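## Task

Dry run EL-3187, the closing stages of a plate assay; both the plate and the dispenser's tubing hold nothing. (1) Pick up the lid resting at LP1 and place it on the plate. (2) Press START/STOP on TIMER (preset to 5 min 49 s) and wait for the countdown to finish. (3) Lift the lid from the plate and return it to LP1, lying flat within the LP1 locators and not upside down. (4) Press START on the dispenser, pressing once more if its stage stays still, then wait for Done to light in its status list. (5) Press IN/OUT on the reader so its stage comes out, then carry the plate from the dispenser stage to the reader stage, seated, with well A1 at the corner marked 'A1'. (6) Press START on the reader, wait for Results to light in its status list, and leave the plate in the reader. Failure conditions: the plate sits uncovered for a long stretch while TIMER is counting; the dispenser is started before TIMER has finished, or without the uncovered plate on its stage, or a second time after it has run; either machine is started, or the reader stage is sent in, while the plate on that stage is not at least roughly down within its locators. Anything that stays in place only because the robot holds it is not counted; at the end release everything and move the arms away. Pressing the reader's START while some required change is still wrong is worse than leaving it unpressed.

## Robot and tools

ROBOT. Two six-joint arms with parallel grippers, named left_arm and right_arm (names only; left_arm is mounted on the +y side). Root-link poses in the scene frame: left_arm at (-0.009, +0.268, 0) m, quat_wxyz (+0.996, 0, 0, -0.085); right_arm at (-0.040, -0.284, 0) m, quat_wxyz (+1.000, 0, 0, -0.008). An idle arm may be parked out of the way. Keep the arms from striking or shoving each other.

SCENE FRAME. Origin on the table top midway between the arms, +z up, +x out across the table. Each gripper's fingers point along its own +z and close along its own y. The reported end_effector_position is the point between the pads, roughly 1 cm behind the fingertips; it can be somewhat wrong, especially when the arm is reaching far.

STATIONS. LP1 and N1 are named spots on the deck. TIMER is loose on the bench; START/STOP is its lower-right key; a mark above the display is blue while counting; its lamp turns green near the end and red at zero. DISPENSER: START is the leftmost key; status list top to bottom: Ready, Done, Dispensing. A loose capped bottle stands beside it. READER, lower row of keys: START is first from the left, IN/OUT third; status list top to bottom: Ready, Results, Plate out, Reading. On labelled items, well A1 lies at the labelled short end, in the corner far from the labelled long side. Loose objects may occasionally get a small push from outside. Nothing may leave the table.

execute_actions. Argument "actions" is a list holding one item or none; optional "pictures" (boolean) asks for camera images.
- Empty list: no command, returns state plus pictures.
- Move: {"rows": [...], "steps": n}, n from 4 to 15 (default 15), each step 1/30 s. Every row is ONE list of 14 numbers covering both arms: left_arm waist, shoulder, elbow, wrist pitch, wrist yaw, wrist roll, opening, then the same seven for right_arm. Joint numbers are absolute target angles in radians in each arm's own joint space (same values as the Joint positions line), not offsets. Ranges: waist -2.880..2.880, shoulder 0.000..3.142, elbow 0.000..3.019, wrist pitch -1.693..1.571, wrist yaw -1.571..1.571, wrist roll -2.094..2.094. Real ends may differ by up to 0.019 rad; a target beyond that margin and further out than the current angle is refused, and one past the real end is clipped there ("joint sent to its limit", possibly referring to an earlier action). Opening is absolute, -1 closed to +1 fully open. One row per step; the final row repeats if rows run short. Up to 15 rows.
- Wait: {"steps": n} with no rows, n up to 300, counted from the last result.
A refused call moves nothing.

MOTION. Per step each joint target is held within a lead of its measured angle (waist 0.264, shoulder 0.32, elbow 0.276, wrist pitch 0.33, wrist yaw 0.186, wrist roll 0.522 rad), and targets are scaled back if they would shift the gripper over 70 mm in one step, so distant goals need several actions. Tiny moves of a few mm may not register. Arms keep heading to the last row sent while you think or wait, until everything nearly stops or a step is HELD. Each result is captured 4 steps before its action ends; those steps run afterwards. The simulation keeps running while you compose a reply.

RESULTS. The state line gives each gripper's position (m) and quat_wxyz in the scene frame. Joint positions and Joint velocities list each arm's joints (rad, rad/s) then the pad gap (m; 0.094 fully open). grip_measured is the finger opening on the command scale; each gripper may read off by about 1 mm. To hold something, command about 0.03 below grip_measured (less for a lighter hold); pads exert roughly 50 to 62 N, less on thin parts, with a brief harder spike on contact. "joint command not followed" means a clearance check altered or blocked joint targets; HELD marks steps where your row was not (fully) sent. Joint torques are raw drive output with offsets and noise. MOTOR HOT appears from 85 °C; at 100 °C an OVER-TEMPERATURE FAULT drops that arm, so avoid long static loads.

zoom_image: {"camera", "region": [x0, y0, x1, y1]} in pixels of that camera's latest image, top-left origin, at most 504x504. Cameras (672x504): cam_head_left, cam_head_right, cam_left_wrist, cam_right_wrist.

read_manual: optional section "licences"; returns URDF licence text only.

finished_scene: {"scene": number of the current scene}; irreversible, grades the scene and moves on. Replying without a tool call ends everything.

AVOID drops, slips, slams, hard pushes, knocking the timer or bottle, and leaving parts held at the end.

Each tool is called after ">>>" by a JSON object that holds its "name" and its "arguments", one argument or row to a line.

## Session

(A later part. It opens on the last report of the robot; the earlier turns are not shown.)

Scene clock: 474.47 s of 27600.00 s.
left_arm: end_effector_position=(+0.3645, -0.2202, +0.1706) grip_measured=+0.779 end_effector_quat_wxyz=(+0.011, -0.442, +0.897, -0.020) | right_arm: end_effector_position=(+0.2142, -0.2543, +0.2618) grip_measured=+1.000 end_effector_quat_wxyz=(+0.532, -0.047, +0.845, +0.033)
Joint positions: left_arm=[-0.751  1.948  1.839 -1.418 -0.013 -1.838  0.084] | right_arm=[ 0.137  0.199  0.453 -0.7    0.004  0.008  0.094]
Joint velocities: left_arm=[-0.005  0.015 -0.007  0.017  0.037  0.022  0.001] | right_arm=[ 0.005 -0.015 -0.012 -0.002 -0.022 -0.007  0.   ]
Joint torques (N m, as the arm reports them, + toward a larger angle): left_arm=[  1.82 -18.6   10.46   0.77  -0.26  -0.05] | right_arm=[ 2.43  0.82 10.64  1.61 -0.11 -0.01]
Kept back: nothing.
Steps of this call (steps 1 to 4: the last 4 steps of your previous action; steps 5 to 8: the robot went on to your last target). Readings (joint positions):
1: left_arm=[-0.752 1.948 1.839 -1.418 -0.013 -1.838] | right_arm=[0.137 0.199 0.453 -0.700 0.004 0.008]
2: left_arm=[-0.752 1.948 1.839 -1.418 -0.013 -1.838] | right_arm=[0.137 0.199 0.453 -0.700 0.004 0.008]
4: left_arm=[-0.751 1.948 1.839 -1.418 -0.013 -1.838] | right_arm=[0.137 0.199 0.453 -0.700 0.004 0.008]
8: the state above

>>> {"name": "execute_actions", "arguments": {
  "actions": [
    {"rows":[[-0.745,1.956,1.843,-1.4025,-0.015,-1.849,0.762,0.13,0.19,0.44,-0.71,0,0,1.0],[-0.751,1.956,1.842,-1.4015,-0.015,-1.849,0.762,0.13,0.19,0.44,-0.71,0,0,1.0],[-0.751,1.956,1.841,-1.4005,-0.015,-1.849,0.762,0.13,0.19,0.44,-0.71,0,0,1.0],[-0.751,1.956,1.840,-1.399,-0.015,-1.849,0.762,0.13,0.19,0.44,-0.71,0,0,1.0],[-0.751,1.956,1.839,-1.398,-0.015,-1.849,0.762,0.13,0.19,0.44,-0.71,0,0,1.0],[-0.751,1.956,1.838,-1.397,-0.015,-1.849,0.762,0.13,0.19,0.44,-0.71,0,0,1.0],[-0.751,1.956,1.837,-1.3955,-0.015,-1.849,0.762,0.13,0.19,0.44,-0.71,0,0,1.0],[-0.751,1.956,1.836,-1.3945,-0.015,-1.849,0.762,0.13,0.19,0.44,-0.71,0,0,1.0],[-0.751,1.956,1.835,-1.393,-0.015,-1.849,0.762,0.13,0.19,0.44,-0.71,0,0,1.0],[-0.751,1.956,1.834,-1.392,-0.015,-1.849,0.762,0.13,0.19,0.44,-0.71,0,0,1.0],[-0.751,1.956,1.8335,-1.391,-0.015,-1.849,0.762,0.13,0.19,0.44,-0.71,0,0,1.0]],"steps":15}
  ]
}}

>>> {"name": "execute_actions", "arguments": {
  "actions": [
    {"steps":8}
  ],
  "pictures": true
}}

>>> {"name": "zoom_image", "arguments": {
  "camera": "cam_right_wrist",
  "region": [280, 170, 380, 250]
}}

>>> {"name": "zoom_image", "arguments": {
  "camera": "cam_right_wrist",
  "region": [380, 90, 480, 170]
}}

>>> {"name": "zoom_image", "arguments": {
  "camera": "cam_right_wrist",
  "region": [170, 75, 250, 140]
}}

Scene clock: 475.23 s of 27600.00 s.
left_arm: end_effector_position=(+0.3647, -0.2204, +0.1676) grip_measured=+0.779 end_effector_quat_wxyz=(+0.011, -0.442, +0.897, -0.022) | right_arm: end_effector_position=(+0.2142, -0.2543, +0.2618) grip_measured=+1.000 end_effector_quat_wxyz=(+0.532, -0.047, +0.845, +0.033)
Joint positions: left_arm=[-0.751  1.948  1.831 -1.407 -0.013 -1.838  0.084] | right_arm=[ 0.137  0.199  0.453 -0.7    0.004  0.008  0.094]
Joint velocities: left_arm=[-0.005 -0.034 -0.007  0.032 -0.007  0.037 -0.001] | right_arm=[-0.005  0.005 -0.007  0.012 -0.051 -0.022  0.   ]
Joint torques (N m, as the arm reports them, + toward a larger angle): left_arm=[  0.92 -18.26  10.3    0.74  -0.27  -0.06] | right_arm=[ 2.46  0.86 10.64  1.64 -0.12 -0.01]
Steps of this call (steps 1 to 12: the robot went on to your last target; steps 13 to 23: the first 11 steps of this action). Readings (joint positions):
13: left_arm=[-0.751 1.948 1.839 -1.418 -0.013 -1.838] | right_arm=[0.137 0.199 0.453 -0.700 0.004 0.008]
14: left_arm=[-0.751 1.948 1.839 -1.418 -0.013 -1.838] | right_arm=[0.137 0.199 0.453 -0.700 0.004 0.008]
16: left_arm=[-0.751 1.948 1.839 -1.416 -0.013 -1.838] | right_arm=[0.137 0.199 0.453 -0.700 0.004 0.008]
20: left_arm=[-0.751 1.948 1.835 -1.410 -0.013 -1.838] | right_arm=[0.137 0.199 0.453 -0.700 0.004 0.008]
23: the state above

Scene clock: 475.50 s of 27600.00 s.
left_arm: end_effector_position=(+0.3649, -0.2207, +0.1673) grip_measured=+0.779 end_effector_quat_wxyz=(+0.011, -0.442, +0.897, -0.022) | right_arm: end_effector_position=(+0.2142, -0.2543, +0.2618) grip_measured=+1.000 end_effector_quat_wxyz=(+0.532, -0.047, +0.845, +0.033)
Joint positions: left_arm=[-0.751  1.948  1.831 -1.406 -0.013 -1.838  0.084] | right_arm=[ 0.137  0.199  0.453 -0.7    0.004  0.008  0.094]
Joint velocities: left_arm=[-0.005  0.005 -0.012  0.002 -0.022  0.007  0.   ] | right_arm=[-0.005 -0.005 -0.012 -0.002  0.022 -0.081  0.   ]
Joint torques (N m, as the arm reports them, + toward a larger angle): left_arm=[  0.78 -18.16  10.18   0.84  -0.27  -0.06] | right_arm=[ 2.45  0.74 10.61  1.63 -0.11 -0.01]
Kept back: nothing.
Steps of this call (steps 1 to 4: the last 4 steps of your previous action; steps 5 to 8: the robot went on to your last target). Readings (joint positions):
1: left_arm=[-0.751 1.948 1.831 -1.407 -0.013 -1.838] | right_arm=[0.137 0.199 0.453 -0.700 0.004 0.008]
2: left_arm=[-0.751 1.948 1.831 -1.406 -0.013 -1.838] | right_arm=[0.137 0.199 0.453 -0.700 0.004 0.008]
4: left_arm=[-0.751 1.948 1.831 -1.406 -0.013 -1.838] | right_arm=[0.137 0.199 0.453 -0.700 0.004 0.008]
8: the state above

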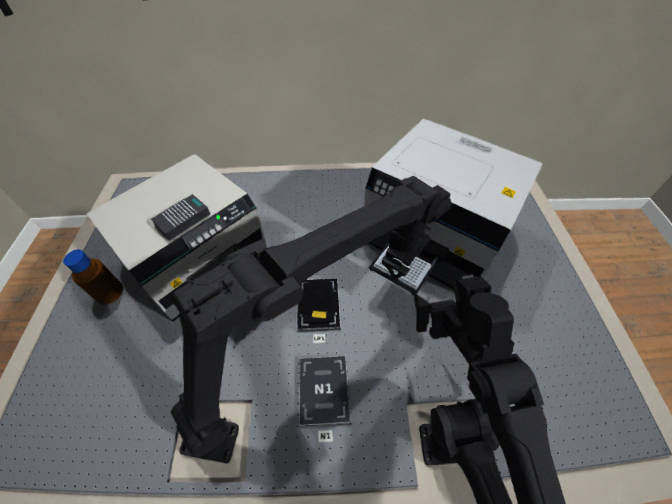

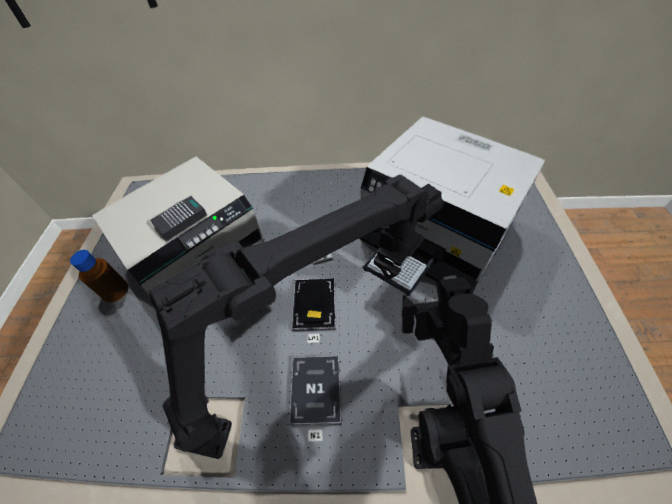

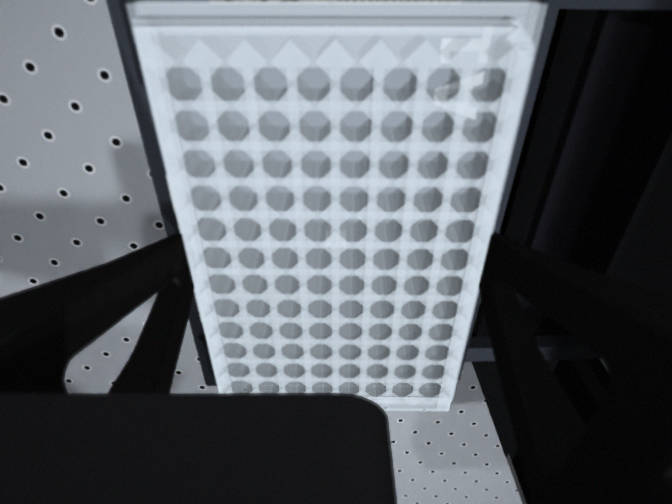

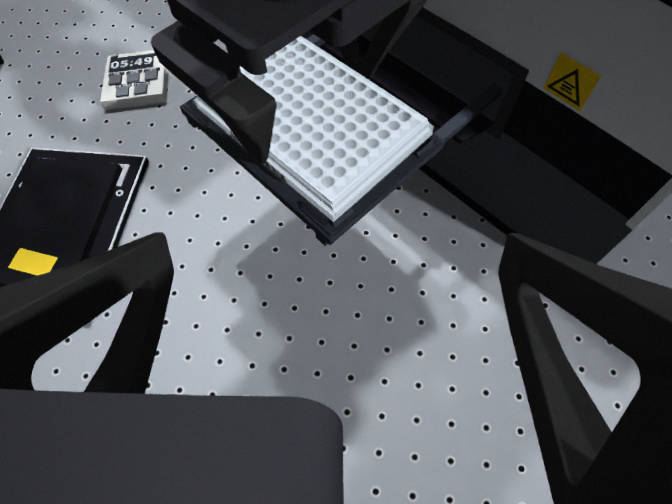

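Region (280, 170, 380, 250) of cam_right_wrist's 672x504 image, scaled by 5.040, with more detail than that image has; it fills the top 403 rows of this view, and the rest is white.

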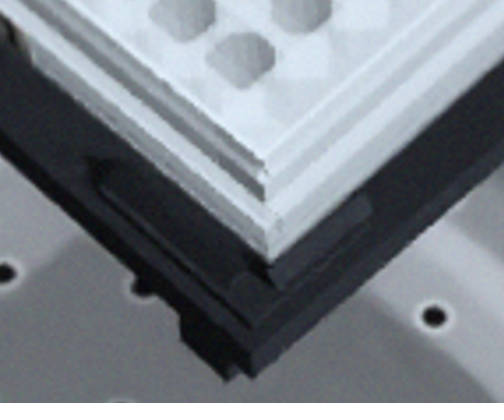

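Region (380, 90, 480, 170) of cam_right_wrist's 672x504 image, scaled by 5.040, with more detail than that image has; it fills the top 403 rows of this view, and the rest is white.

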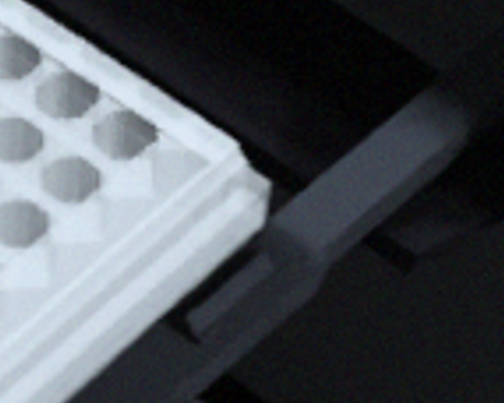

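Region (170, 75, 250, 140) of cam_right_wrist's 672x504 image, scaled by 6.300, with more detail than that image has; it fills the top 410 rows of this view, and the rest is white.

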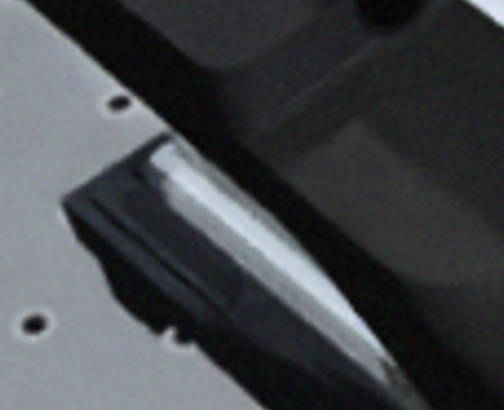

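>>> {"name": "zoom_image", "arguments": {
  "camera": "cam_left_wrist",
  "region": [95, 0, 215, 250]
}}

>>> {"name": "zoom_image", "arguments": {
  "camera": "cam_left_wrist",
  "region": [460, 0, 580, 250]
}}

>>> {"name": "zoom_image", "arguments": {
  "camera": "cam_left_wrist",
  "region": [170, 270, 510, 420]
}}

>>> {"name": "zoom_image", "arguments": {
  "camera": "cam_left_wrist",
  "region": [270, 170, 410, 280]
}}

Region (95, 0, 215, 250) of cam_left_wrist's 672x504 image, scaled by 2.016, with more detail than that image has; it fills the left 242 columns of this view, and the rest is white.

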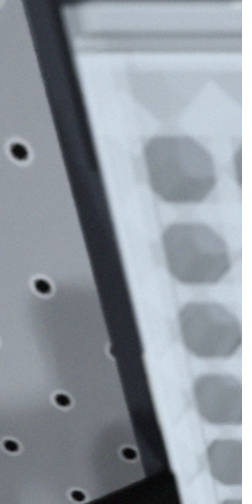

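Region (460, 0, 580, 250) of cam_left_wrist's 672x504 image, scaled by 2.016, with more detail than that image has; it fills the left 242 columns of this view, and the rest is white.

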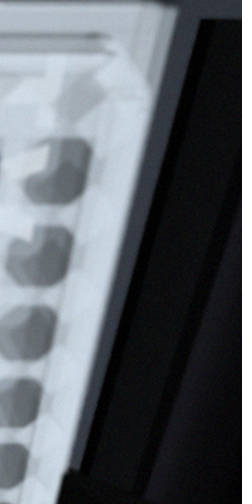

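Region (170, 270, 510, 420) of cam_left_wrist's 672x504 image, scaled by 1.482, with more detail than that image has; it fills the top 222 rows of this view, and the rest is white.

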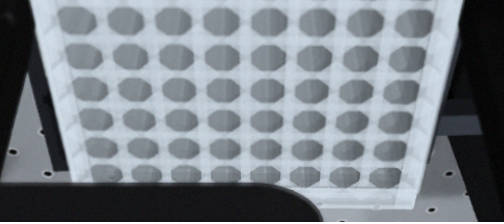

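Region (270, 170, 410, 280) of cam_left_wrist's 672x504 image, scaled by 3.600, with more detail than that image has; it fills the top 396 rows of this view, and the rest is white.

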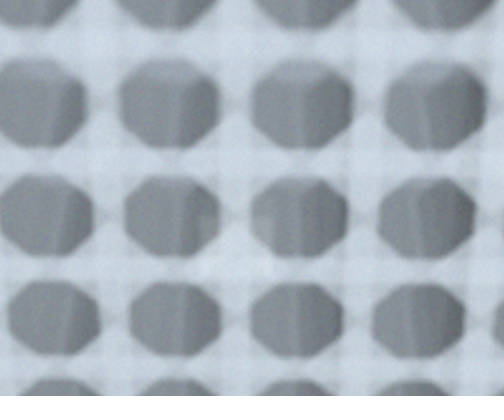

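>>> {"name": "execute_actions", "arguments": {
  "actions": [
    {"rows":[[-0.751,1.957,1.8335,-1.396,-0.015,-1.843,0.762,0.13,0.19,0.44,-0.71,0,0,1.0],[-0.751,1.958,1.8335,-1.400,-0.015,-1.838,0.762,0.13,0.19,0.44,-0.71,0,0,1.0],[-0.751,1.959,1.833,-1.403,-0.015,-1.834,0.762,0.13,0.19,0.44,-0.71,0,0,1.0],[-0.751,1.960,1.833,-1.405,-0.015,-1.830,0.762,0.13,0.19,0.44,-0.71,0,0,1.0],[-0.751,1.961,1.833,-1.405,-0.015,-1.827,0.762,0.13,0.19,0.44,-0.71,0,0,1.0],[-0.751,1.962,1.8325,-1.405,-0.015,-1.825,0.762,0.13,0.19,0.44,-0.71,0,0,1.0],[-0.751,1.963,1.8325,-1.405,-0.015,-1.823,0.762,0.13,0.19,0.44,-0.71,0,0,1.0],[-0.751,1.964,1.832,-1.405,-0.015,-1.822,0.762,0.13,0.19,0.44,-0.71,0,0,1.0],[-0.751,1.965,1.832,-1.405,-0.015,-1.822,0.762,0.13,0.19,0.44,-0.71,0,0,1.0],[-0.751,1.966,1.832,-1.405,-0.015,-1.822,0.762,0.13,0.19,0.44,-0.71,0,0,1.0]],"steps":15}
  ]
}}

>>> {"name": "execute_actions", "arguments": {
  "actions": [
    {"steps":8}
  ],
  "pictures": true
}}

>>> {"name": "zoom_image", "arguments": {
  "camera": "cam_right_wrist",
  "region": [170, 60, 470, 260]
}}

Scene clock: 477.13 s of 27600.00 s.
left_arm: end_effector_position=(+0.3650, -0.2207, +0.1669) grip_measured=+0.779 end_effector_quat_wxyz=(+0.011, -0.441, +0.897, -0.022) | right_arm: end_effector_position=(+0.2142, -0.2543, +0.2618) grip_measured=+1.000 end_effector_quat_wxyz=(+0.532, -0.047, +0.845, +0.033)
Joint positions: left_arm=[-0.751  1.949  1.831 -1.406 -0.013 -1.835  0.084] | right_arm=[ 0.137  0.199  0.453 -0.7    0.004  0.008  0.094]
Joint velocities: left_arm=[ 0.015 -0.005  0.002  0.022  0.007 -0.037  0.002] | right_arm=[-0.015  0.005 -0.002 -0.007 -0.051  0.007  0.   ]
Joint torques (N m, as the arm reports them, + toward a larger angle): left_arm=[  0.8  -17.66  10.11   0.27  -0.27   0.15] | right_arm=[ 2.44  0.8  10.62  1.59 -0.11 -0.01]
Steps of this call (steps 1 to 15: the robot went on to your last target; steps 16 to 38: nothing new was sent; steps 39 to 49: the first 11 steps of this action). Readings (joint positions):
39: left_arm=[-0.751 1.948 1.831 -1.406 -0.013 -1.838] | right_arm=[0.137 0.199 0.453 -0.700 0.004 0.008]
40: left_arm=[-0.751 1.948 1.831 -1.406 -0.013 -1.838] | right_arm=[0.137 0.199 0.453 -0.700 0.004 0.008]
42: left_arm=[-0.751 1.948 1.831 -1.406 -0.013 -1.838] | right_arm=[0.137 0.199 0.453 -0.700 0.004 0.008]
46: left_arm=[-0.751 1.948 1.831 -1.406 -0.013 -1.836] | right_arm=[0.137 0.199 0.453 -0.700 0.004 0.008]
49: the state above

Scene clock: 477.40 s of 27600.00 s.
left_arm: end_effector_position=(+0.3650, -0.2207, +0.1669) grip_measured=+0.779 end_effector_quat_wxyz=(+0.011, -0.441, +0.897, -0.022) | right_arm: end_effector_position=(+0.2142, -0.2543, +0.2618) grip_measured=+1.000 end_effector_quat_wxyz=(+0.532, -0.047, +0.845, +0.033)
Joint positions: left_arm=[-0.751  1.949  1.831 -1.406 -0.013 -1.834  0.084] | right_arm=[ 0.137  0.199  0.453 -0.7    0.004  0.008  0.094]
Joint velocities: left_arm=[ 0.005 -0.005 -0.002 -0.002 -0.022 -0.037 -0.001] | right_arm=[-0.015  0.005  0.007 -0.007  0.051 -0.007  0.   ]
Joint torques (N m, as the arm reports them, + toward a larger angle): left_arm=[  0.98 -17.93  10.15   0.31  -0.27   0.12] | right_arm=[ 2.48  0.75 10.62  1.63 -0.11 -0.02]
Kept back: nothing.
Steps of this call (steps 1 to 4: the last 4 steps of your previous action; steps 5 to 8: the robot went on to your last target). Readings (joint positions):
1: left_arm=[-0.751 1.949 1.831 -1.406 -0.013 -1.835] | right_arm=[0.137 0.199 0.453 -0.700 0.004 0.008]
2: left_arm=[-0.751 1.949 1.831 -1.406 -0.013 -1.835] | right_arm=[0.137 0.199 0.453 -0.700 0.004 0.008]
4: left_arm=[-0.751 1.949 1.831 -1.406 -0.013 -1.834] | right_arm=[0.137 0.199 0.453 -0.700 0.004 0.008]
8: the state above

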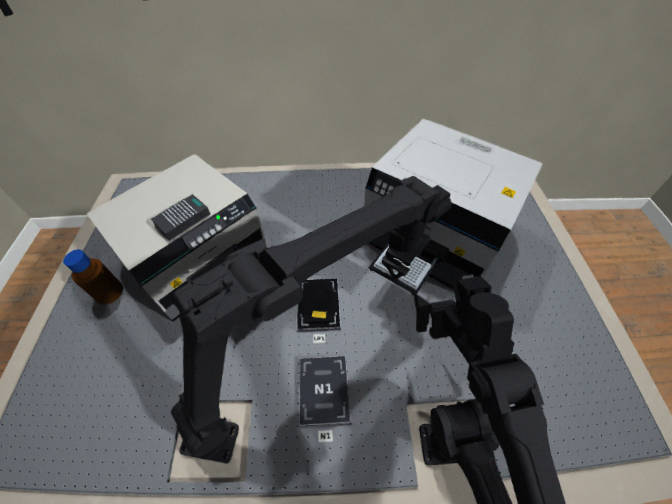

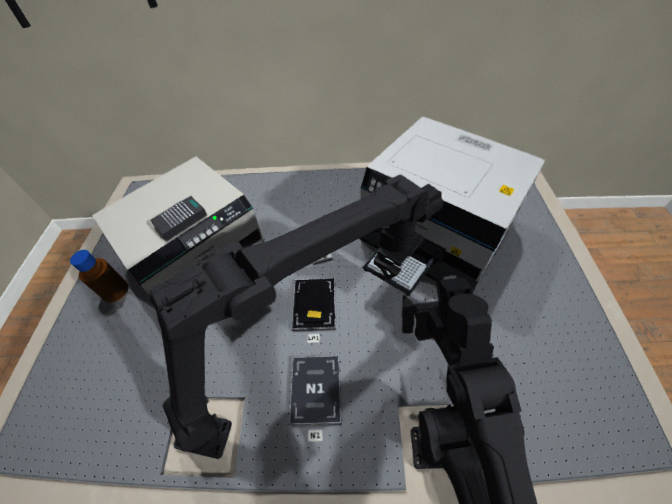

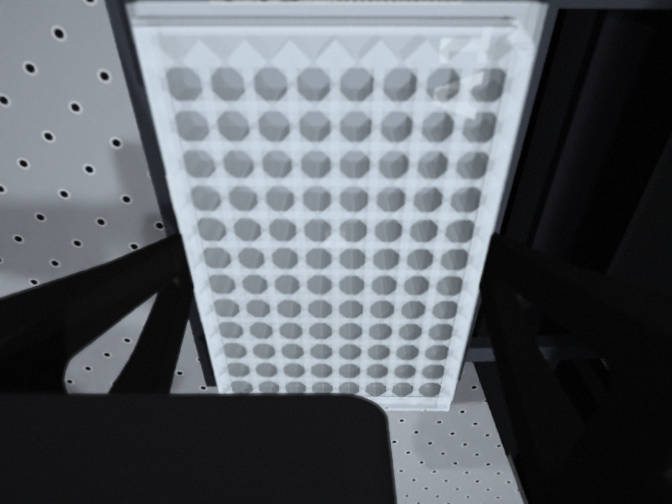

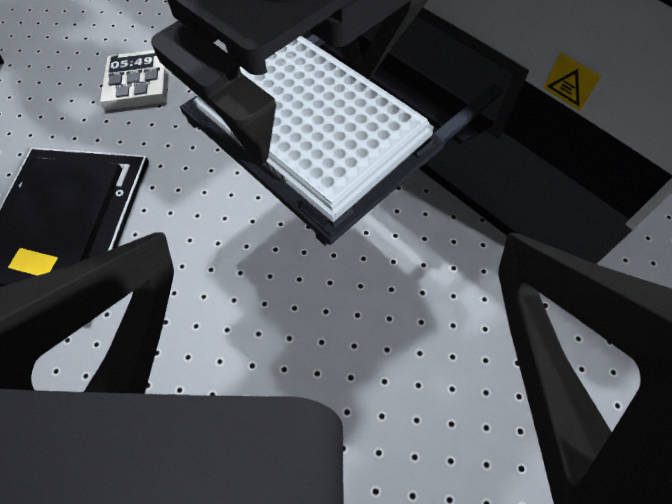

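Region (170, 60, 470, 260) of cam_right_wrist's 672x504 image, scaled by 1.680, with more detail than that image has.

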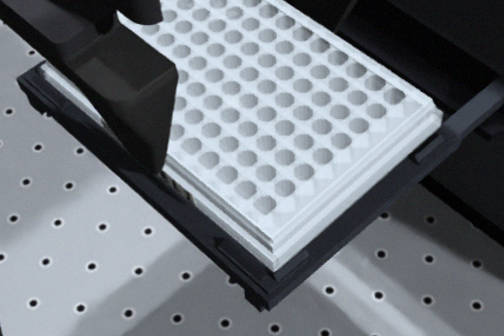

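>>> {"name": "execute_actions", "arguments": {
  "actions": [
    {"rows":[[-0.746,1.964,1.832,-1.410,-0.015,-1.828,0.762,0.13,0.19,0.44,-0.71,0,0,1.0],[-0.742,1.964,1.832,-1.414,-0.015,-1.834,0.762,0.13,0.19,0.44,-0.71,0,0,1.0],[-0.740,1.964,1.832,-1.417,-0.015,-1.834,0.762,0.13,0.19,0.44,-0.71,0,0,1.0],[-0.7385,1.964,1.832,-1.419,-0.015,-1.834,0.762,0.13,0.19,0.44,-0.71,0,0,1.0],[-0.7375,1.964,1.832,-1.420,-0.015,-1.834,0.762,0.13,0.19,0.44,-0.71,0,0,1.0],[-0.7365,1.964,1.832,-1.421,-0.015,-1.834,0.762,0.13,0.19,0.44,-0.71,0,0,1.0],[-0.736,1.964,1.832,-1.422,-0.015,-1.834,0.762,0.13,0.19,0.44,-0.71,0,0,1.0]],"steps":15}
  ]
}}

>>> {"name": "execute_actions", "arguments": {
  "actions": [
    {"steps":8}
  ],
  "pictures": true
}}

>>> {"name": "zoom_image", "arguments": {
  "camera": "cam_right_wrist",
  "region": [280, 170, 380, 250]
}}

Scene clock: 478.67 s of 27600.00 s.
left_arm: end_effector_position=(+0.3656, -0.2196, +0.1664) grip_measured=+0.779 end_effector_quat_wxyz=(+0.011, -0.441, +0.897, -0.020) | right_arm: end_effector_position=(+0.2142, -0.2543, +0.2618) grip_measured=+1.000 end_effector_quat_wxyz=(+0.532, -0.047, +0.845, +0.033)
Joint positions: left_arm=[-0.75   1.95   1.831 -1.408 -0.013 -1.834  0.084] | right_arm=[ 0.137  0.199  0.453 -0.7    0.004  0.008  0.094]
Joint velocities: left_arm=[ 0.005 -0.005  0.007  0.002 -0.022  0.007  0.   ] | right_arm=[ 0.005 -0.005  0.007  0.007 -0.022 -0.037  0.   ]
Joint torques (N m, as the arm reports them, + toward a larger angle): left_arm=[  2.34 -17.93  10.06  -0.33  -0.26   0.04] | right_arm=[ 2.51  0.87 10.64  1.63 -0.11 -0.01]
Steps of this call (steps 1 to 15: the robot went on to your last target; steps 16 to 27: nothing new was sent; steps 28 to 38: the first 11 steps of this action). Readings (joint positions):
28: left_arm=[-0.751 1.949 1.831 -1.406 -0.013 -1.834] | right_arm=[0.137 0.199 0.453 -0.700 0.004 0.008]
29: left_arm=[-0.751 1.949 1.831 -1.406 -0.013 -1.834] | right_arm=[0.137 0.199 0.453 -0.700 0.004 0.008]
31: left_arm=[-0.751 1.949 1.831 -1.406 -0.013 -1.834] | right_arm=[0.137 0.199 0.453 -0.700 0.004 0.008]
35: left_arm=[-0.750 1.949 1.831 -1.408 -0.013 -1.834] | right_arm=[0.137 0.199 0.453 -0.700 0.004 0.008]
38: the state above

Scene clock: 478.93 s of 27600.00 s.
left_arm: end_effector_position=(+0.3658, -0.2195, +0.1662) grip_measured=+0.779 end_effector_quat_wxyz=(+0.011, -0.442, +0.897, -0.020) | right_arm: end_effector_position=(+0.2142, -0.2543, +0.2618) grip_measured=+1.000 end_effector_quat_wxyz=(+0.532, -0.047, +0.845, +0.033)
Joint positions: left_arm=[-0.749  1.95   1.831 -1.408 -0.013 -1.834  0.084] | right_arm=[ 0.137  0.199  0.453 -0.7    0.004  0.008  0.094]
Joint velocities: left_arm=[ 0.005 -0.015 -0.017  0.002  0.066  0.007 -0.002] | right_arm=[-0.034  0.005  0.012  0.007 -0.037 -0.007  0.   ]
Joint torques (N m, as the arm reports them, + toward a larger angle): left_arm=[  1.95 -17.9   10.09  -0.29  -0.27   0.05] | right_arm=[ 2.48  0.87 10.61  1.65 -0.11 -0.01]
Kept back: nothing.
Steps of this call (steps 1 to 4: the last 4 steps of your previous action; steps 5 to 8: the robot went on to your last target). Readings (joint positions):
1: left_arm=[-0.749 1.950 1.831 -1.408 -0.013 -1.834] | right_arm=[0.137 0.199 0.453 -0.700 0.004 0.008]
2: left_arm=[-0.749 1.950 1.831 -1.408 -0.013 -1.834] | right_arm=[0.137 0.199 0.453 -0.700 0.004 0.008]
4: left_arm=[-0.749 1.950 1.831 -1.408 -0.013 -1.834] | right_arm=[0.137 0.199 0.453 -0.700 0.004 0.008]
8: the state above

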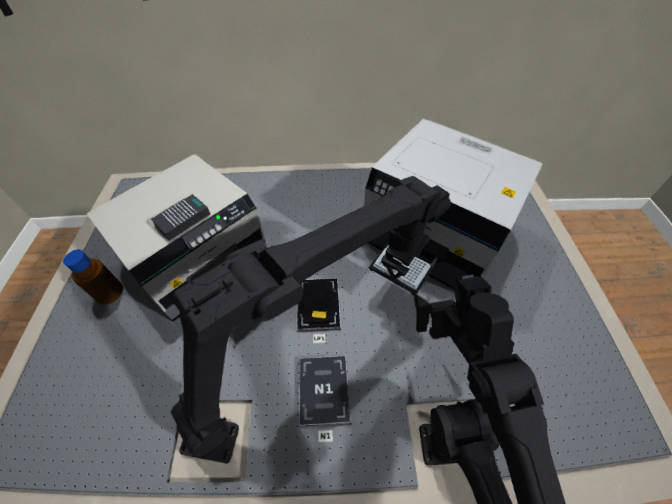

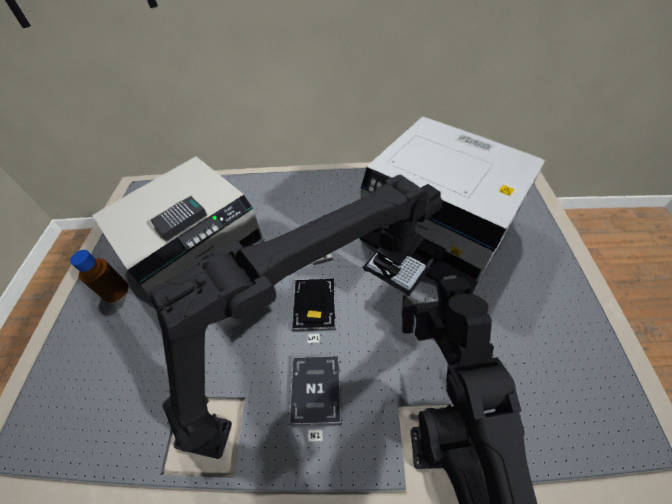

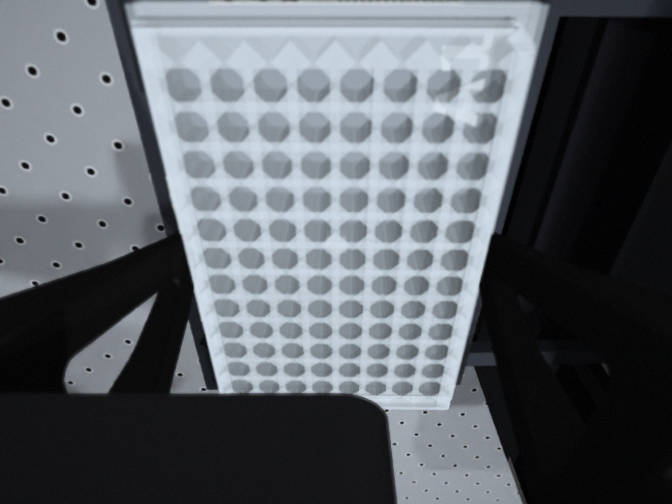

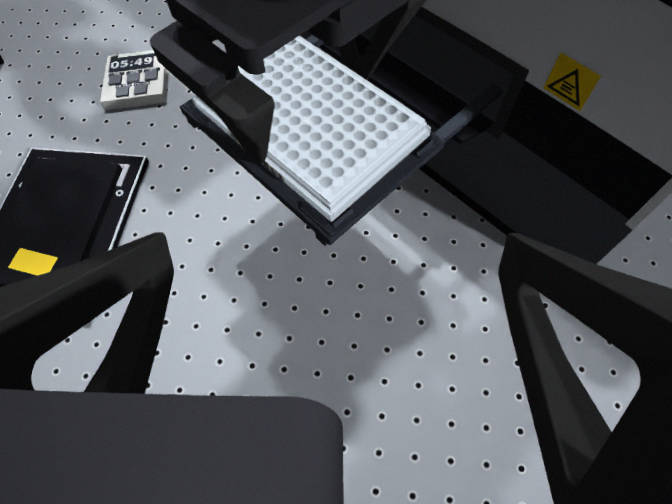

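Region (280, 170, 380, 250) of cam_right_wrist's 672x504 image, scaled by 5.040, with more detail than that image has; it fills the top 403 rows of this view, and the rest is white.

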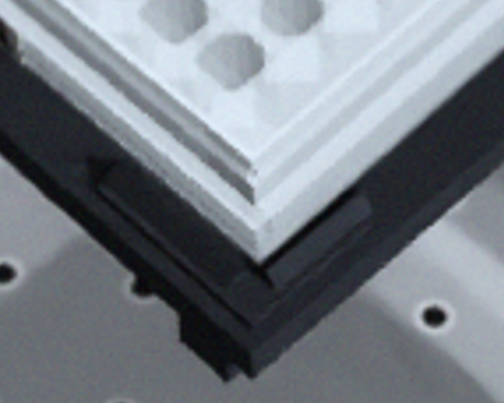

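>>> {"name": "execute_actions", "arguments": {
  "actions": [
    {"rows":[[-0.7355,1.964,1.832,-1.422,-0.015,-1.834,0.762,0.13,0.19,0.44,-0.71,0,0,1.0],[-0.735,1.9645,1.832,-1.4225,-0.015,-1.834,0.762,0.13,0.19,0.44,-0.71,0,0,1.0],[-0.7345,1.965,1.832,-1.423,-0.015,-1.834,0.762,0.13,0.19,0.44,-0.71,0,0,1.0],[-0.734,1.9655,1.832,-1.4235,-0.015,-1.834,0.762,0.13,0.19,0.44,-0.71,0,0,1.0],[-0.734,1.966,1.832,-1.424,-0.015,-1.834,0.762,0.13,0.19,0.44,-0.71,0,0,1.0],[-0.734,1.9665,1.832,-1.424,-0.015,-1.834,0.762,0.13,0.19,0.44,-0.71,0,0,1.0],[-0.734,1.967,1.832,-1.424,-0.015,-1.834,0.762,0.13,0.19,0.44,-0.71,0,0,1.0],[-0.734,1.9675,1.832,-1.424,-0.015,-1.834,0.762,0.13,0.19,0.44,-0.71,0,0,1.0],[-0.734,1.968,1.832,-1.424,-0.015,-1.834,0.762,0.13,0.19,0.44,-0.71,0,0,1.0]],"steps":15}
  ]
}}

>>> {"name": "execute_actions", "arguments": {
  "actions": [
    {"steps":8}
  ],
  "pictures": true
}}

>>> {"name": "zoom_image", "arguments": {
  "camera": "cam_right_wrist",
  "region": [280, 170, 380, 250]
}}

Scene clock: 479.77 s of 27600.00 s.
left_arm: end_effector_position=(+0.3660, -0.2190, +0.1657) grip_measured=+0.779 end_effector_quat_wxyz=(+0.011, -0.442, +0.897, -0.019) | right_arm: end_effector_position=(+0.2142, -0.2543, +0.2618) grip_measured=+1.000 end_effector_quat_wxyz=(+0.532, -0.047, +0.845, +0.033)
Joint positions: left_arm=[-0.748  1.951  1.831 -1.409 -0.013 -1.834  0.084] | right_arm=[ 0.137  0.199  0.453 -0.7    0.004  0.008  0.094]
Joint velocities: left_arm=[-0.015 -0.005 -0.002 -0.007 -0.007  0.051 -0.   ] | right_arm=[-0.015 -0.005 -0.017 -0.012 -0.022 -0.037  0.   ]
Joint torques (N m, as the arm reports them, + toward a larger angle): left_arm=[  1.8  -17.6   10.1   -0.29  -0.26   0.03] | right_arm=[ 2.54  0.78 10.63  1.61 -0.11 -0.02]
Steps of this call (steps 1 to 14: the robot went on to your last target; steps 15 to 25: the first 11 steps of this action). Readings (joint positions):
15: left_arm=[-0.749 1.950 1.831 -1.408 -0.013 -1.834] | right_arm=[0.137 0.199 0.453 -0.700 0.004 0.008]
16: left_arm=[-0.749 1.950 1.831 -1.408 -0.013 -1.834] | right_arm=[0.137 0.199 0.453 -0.700 0.004 0.008]
18: left_arm=[-0.749 1.950 1.831 -1.408 -0.013 -1.834] | right_arm=[0.137 0.199 0.453 -0.700 0.004 0.008]
22: left_arm=[-0.748 1.951 1.831 -1.409 -0.013 -1.834] | right_arm=[0.137 0.199 0.453 -0.700 0.004 0.008]
25: the state above

Scene clock: 480.03 s of 27600.00 s.
left_arm: end_effector_position=(+0.3660, -0.2190, +0.1657) grip_measured=+0.779 end_effector_quat_wxyz=(+0.011, -0.442, +0.897, -0.019) | right_arm: end_effector_position=(+0.2142, -0.2543, +0.2618) grip_measured=+1.000 end_effector_quat_wxyz=(+0.532, -0.047, +0.845, +0.033)
Joint positions: left_arm=[-0.748  1.951  1.831 -1.409 -0.013 -1.834  0.084] | right_arm=[ 0.137  0.199  0.453 -0.7    0.004  0.008  0.094]
Joint velocities: left_arm=[-0.005 -0.015 -0.007  0.007  0.022 -0.007 -0.   ] | right_arm=[-0.005  0.005 -0.007  0.012 -0.037  0.022  0.   ]
Joint torques (N m, as the arm reports them, + toward a larger angle): left_arm=[  1.94 -17.72  10.11  -0.3   -0.26   0.03] | right_arm=[ 2.42  0.82 10.62  1.61 -0.11 -0.01]
Kept back: nothing.
Steps of this call (steps 1 to 4: the last 4 steps of your previous action; steps 5 to 8: the robot went on to your last target). Readings (joint positions):
1: left_arm=[-0.748 1.951 1.831 -1.409 -0.013 -1.834] | right_arm=[0.137 0.199 0.453 -0.700 0.004 0.008]
2: left_arm=[-0.748 1.951 1.831 -1.409 -0.013 -1.834] | right_arm=[0.137 0.199 0.453 -0.700 0.004 0.008]
4: left_arm=[-0.748 1.951 1.831 -1.409 -0.013 -1.834] | right_arm=[0.137 0.199 0.453 -0.700 0.004 0.008]
8: the state above

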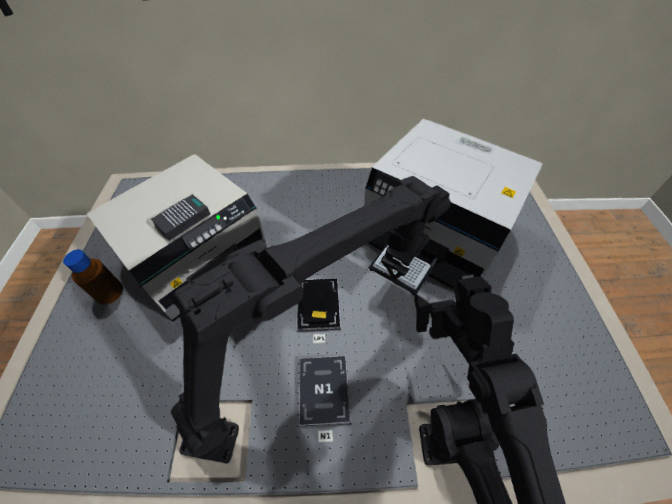

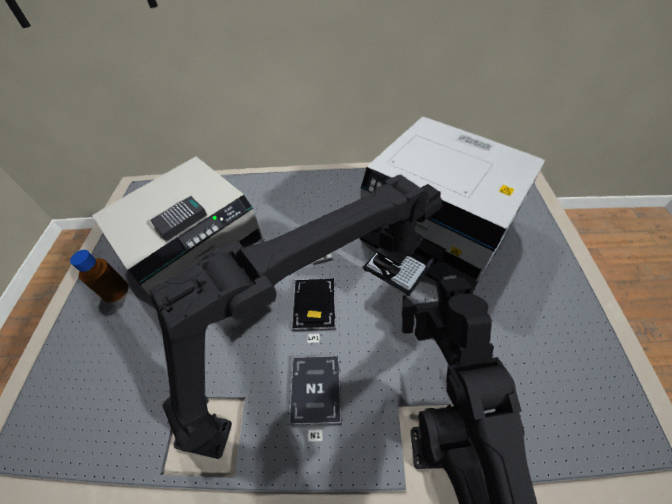

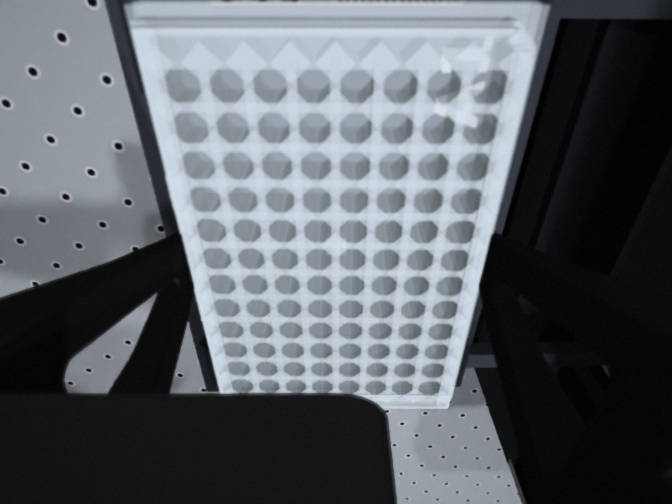

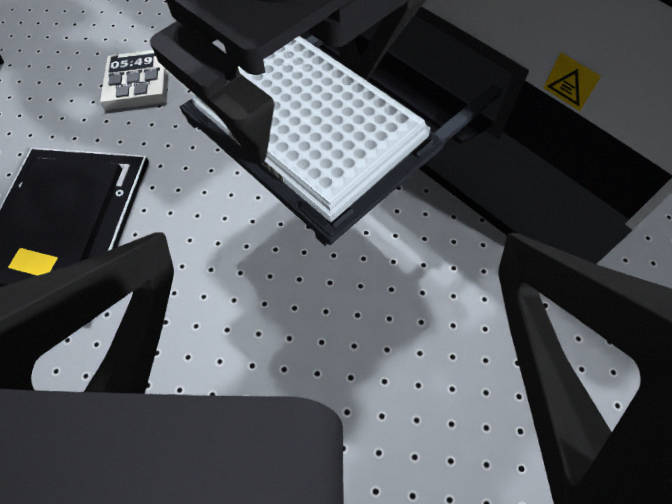

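Region (280, 170, 380, 250) of cam_right_wrist's 672x504 image, scaled by 5.040, with more detail than that image has; it fills the top 403 rows of this view, and the rest is white.

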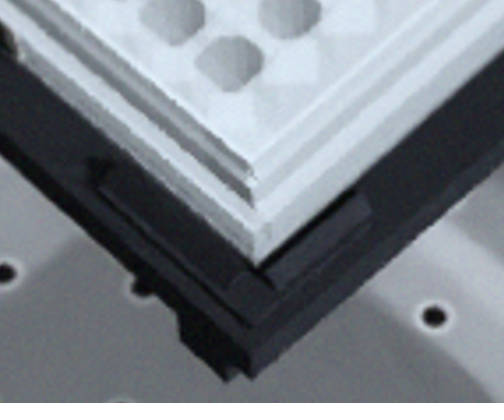

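>>> {"name": "execute_actions", "arguments": {
  "actions": [
    {"rows":[[-0.740,1.962,1.840,-1.418,-0.015,-1.834,0.768,0.13,0.19,0.44,-0.71,0,0,1.0],[-0.745,1.957,1.848,-1.412,-0.015,-1.834,0.774,0.13,0.19,0.44,-0.71,0,0,1.0],[-0.748,1.953,1.855,-1.409,-0.015,-1.834,0.780,0.13,0.19,0.44,-0.71,0,0,1.0],[-0.748,1.953,1.855,-1.409,-0.015,-1.834,0.786,0.13,0.19,0.44,-0.71,0,0,1.0],[-0.748,1.953,1.855,-1.409,-0.015,-1.834,0.792,0.13,0.19,0.44,-0.71,0,0,1.0],[-0.748,1.953,1.855,-1.409,-0.015,-1.834,0.800,0.13,0.19,0.44,-0.71,0,0,1.0],[-0.748,1.953,1.855,-1.409,-0.015,-1.834,0.810,0.13,0.19,0.44,-0.71,0,0,1.0],[-0.748,1.953,1.855,-1.409,-0.015,-1.834,0.825,0.13,0.19,0.44,-0.71,0,0,1.0],[-0.748,1.953,1.855,-1.409,-0.015,-1.834,0.85,0.13,0.19,0.44,-0.71,0,0,1.0],[-0.748,1.953,1.855,-1.409,-0.015,-1.834,0.88,0.13,0.19,0.44,-0.71,0,0,1.0],[-0.748,1.953,1.855,-1.409,-0.015,-1.834,0.92,0.13,0.19,0.44,-0.71,0,0,1.0],[-0.748,1.953,1.855,-1.409,-0.015,-1.834,0.96,0.13,0.19,0.44,-0.71,0,0,1.0],[-0.748,1.953,1.855,-1.409,-0.015,-1.834,1.0,0.13,0.19,0.44,-0.71,0,0,1.0]],"steps":15}
  ]
}}

>>> {"name": "execute_actions", "arguments": {
  "actions": [
    {"steps":8}
  ],
  "pictures": true
}}

>>> {"name": "zoom_image", "arguments": {
  "camera": "cam_right_wrist",
  "region": [280, 170, 380, 250]
}}

>>> {"name": "zoom_image", "arguments": {
  "camera": "cam_right_wrist",
  "region": [380, 90, 480, 170]
}}

>>> {"name": "zoom_image", "arguments": {
  "camera": "cam_right_wrist",
  "region": [170, 75, 250, 140]
}}

Scene clock: 480.87 s of 27600.00 s.
left_arm: end_effector_position=(+0.3660, -0.2190, +0.1657) grip_measured=+0.902 end_effector_quat_wxyz=(+0.011, -0.442, +0.897, -0.019) | right_arm: end_effector_position=(+0.2142, -0.2543, +0.2618) grip_measured=+1.000 end_effector_quat_wxyz=(+0.532, -0.047, +0.845, +0.033)
Joint positions: left_arm=[-0.748  1.951  1.831 -1.409 -0.013 -1.834  0.089] | right_arm=[ 0.137  0.199  0.453 -0.7    0.004  0.008  0.094]
Joint velocities: left_arm=[-0.005 -0.005  0.002 -0.007  0.007  0.037  0.03 ] | right_arm=[ 0.005  0.005 -0.007 -0.002 -0.095 -0.007  0.   ]
Joint torques (N m, as the arm reports them, + toward a larger angle): left_arm=[  0.52 -18.81  12.05   0.28  -0.26   0.04] | right_arm=[ 2.45  0.79 10.63  1.61 -0.12 -0.01]
Steps of this call (steps 1 to 14: the robot went on to your last target; steps 15 to 25: the first 11 steps of this action). Readings (joint positions):
15: left_arm=[-0.748 1.951 1.831 -1.409 -0.013 -1.834] | right_arm=[0.137 0.199 0.453 -0.700 0.004 0.008]
16: left_arm=[-0.748 1.951 1.831 -1.409 -0.013 -1.834] | right_arm=[0.137 0.199 0.453 -0.700 0.004 0.008]
18: left_arm=[-0.748 1.951 1.831 -1.409 -0.013 -1.834] | right_arm=[0.137 0.199 0.453 -0.700 0.004 0.008]
22: left_arm=[-0.748 1.951 1.831 -1.409 -0.013 -1.834] | right_arm=[0.137 0.199 0.453 -0.700 0.004 0.008]
25: the state above

Scene clock: 481.13 s of 27600.00 s.
left_arm: end_effector_position=(+0.3660, -0.2190, +0.1657) grip_measured=+1.000 end_effector_quat_wxyz=(+0.011, -0.442, +0.897, -0.019) | right_arm: end_effector_position=(+0.2142, -0.2543, +0.2618) grip_measured=+1.000 end_effector_quat_wxyz=(+0.532, -0.047, +0.845, +0.033)
Joint positions: left_arm=[-0.748  1.951  1.831 -1.409 -0.013 -1.834  0.094] | right_arm=[ 0.137  0.199  0.453 -0.7    0.004  0.008  0.094]
Joint velocities: left_arm=[-0.005 -0.015  0.017 -0.012 -0.022 -0.022  0.   ] | right_arm=[-0.005 -0.015 -0.022  0.012 -0.007 -0.037  0.   ]
Joint torques (N m, as the arm reports them, + toward a larger angle): left_arm=[  0.68 -19.41  12.24   0.27  -0.26   0.04] | right_arm=[ 2.45  0.84 10.64  1.63 -0.11 -0.01]
Kept back: nothing.
Steps of this call (steps 1 to 4: the last 4 steps of your previous action; steps 5 to 8: the robot went on to your last target). Readings (joint positions):
1: left_arm=[-0.748 1.951 1.831 -1.409 -0.013 -1.834] | right_arm=[0.137 0.199 0.453 -0.700 0.004 0.008]
2: left_arm=[-0.748 1.951 1.831 -1.409 -0.013 -1.834] | right_arm=[0.137 0.199 0.453 -0.700 0.004 0.008]
4: left_arm=[-0.748 1.951 1.831 -1.409 -0.013 -1.834] | right_arm=[0.137 0.199 0.453 -0.700 0.004 0.008]
8: the state above

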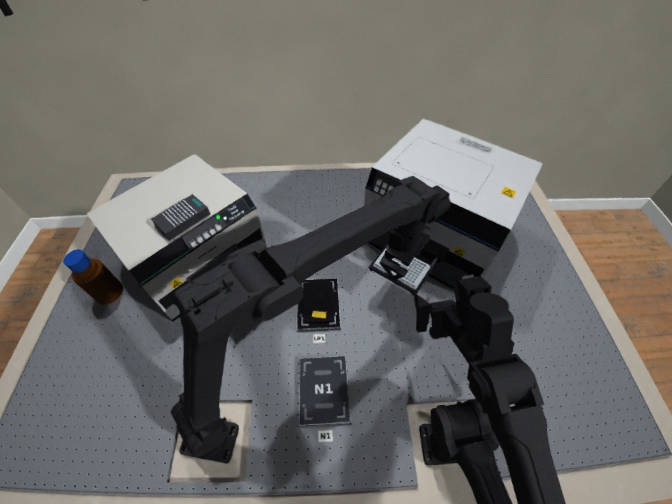

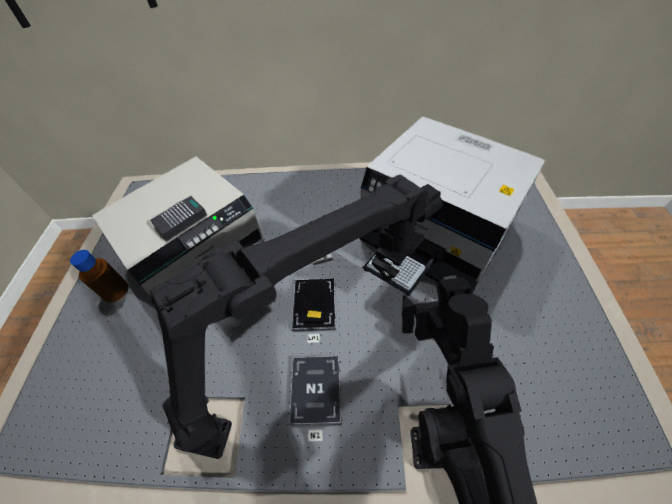

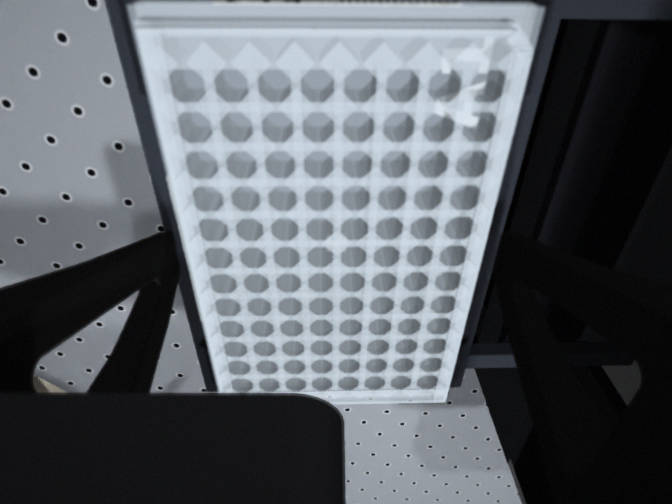

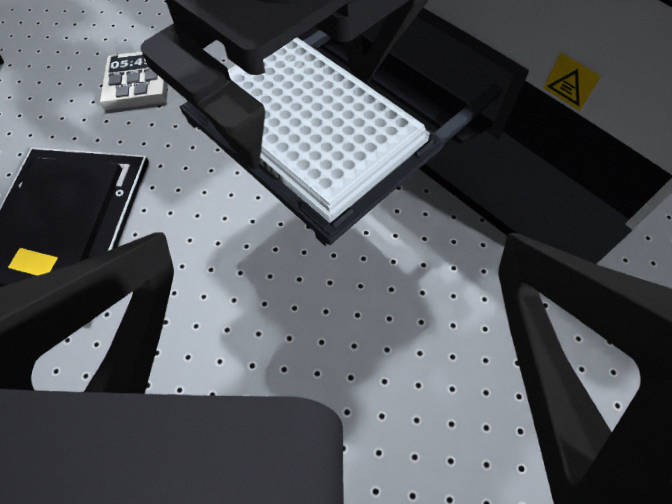

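Region (280, 170, 380, 250) of cam_right_wrist's 672x504 image, scaled by 5.040, with more detail than that image has; it fills the top 403 rows of this view, and the rest is white.

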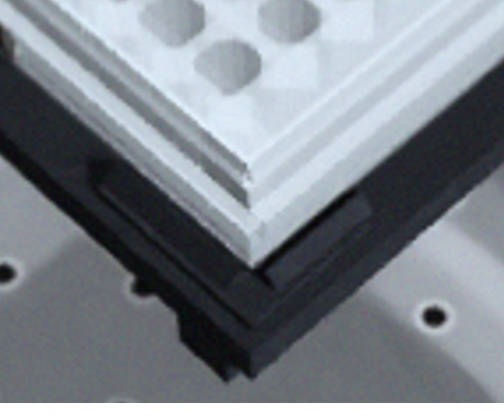

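Region (380, 90, 480, 170) of cam_right_wrist's 672x504 image, scaled by 5.040, with more detail than that image has; it fills the top 403 rows of this view, and the rest is white.

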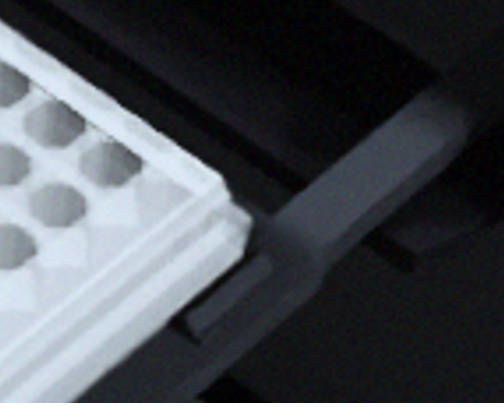

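Region (170, 75, 250, 140) of cam_right_wrist's 672x504 image, scaled by 6.300, with more detail than that image has; it fills the top 410 rows of this view, and the rest is white.

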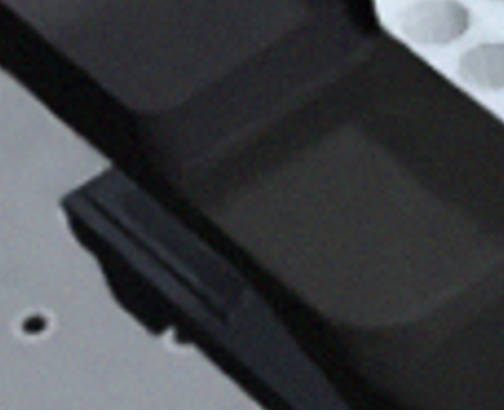

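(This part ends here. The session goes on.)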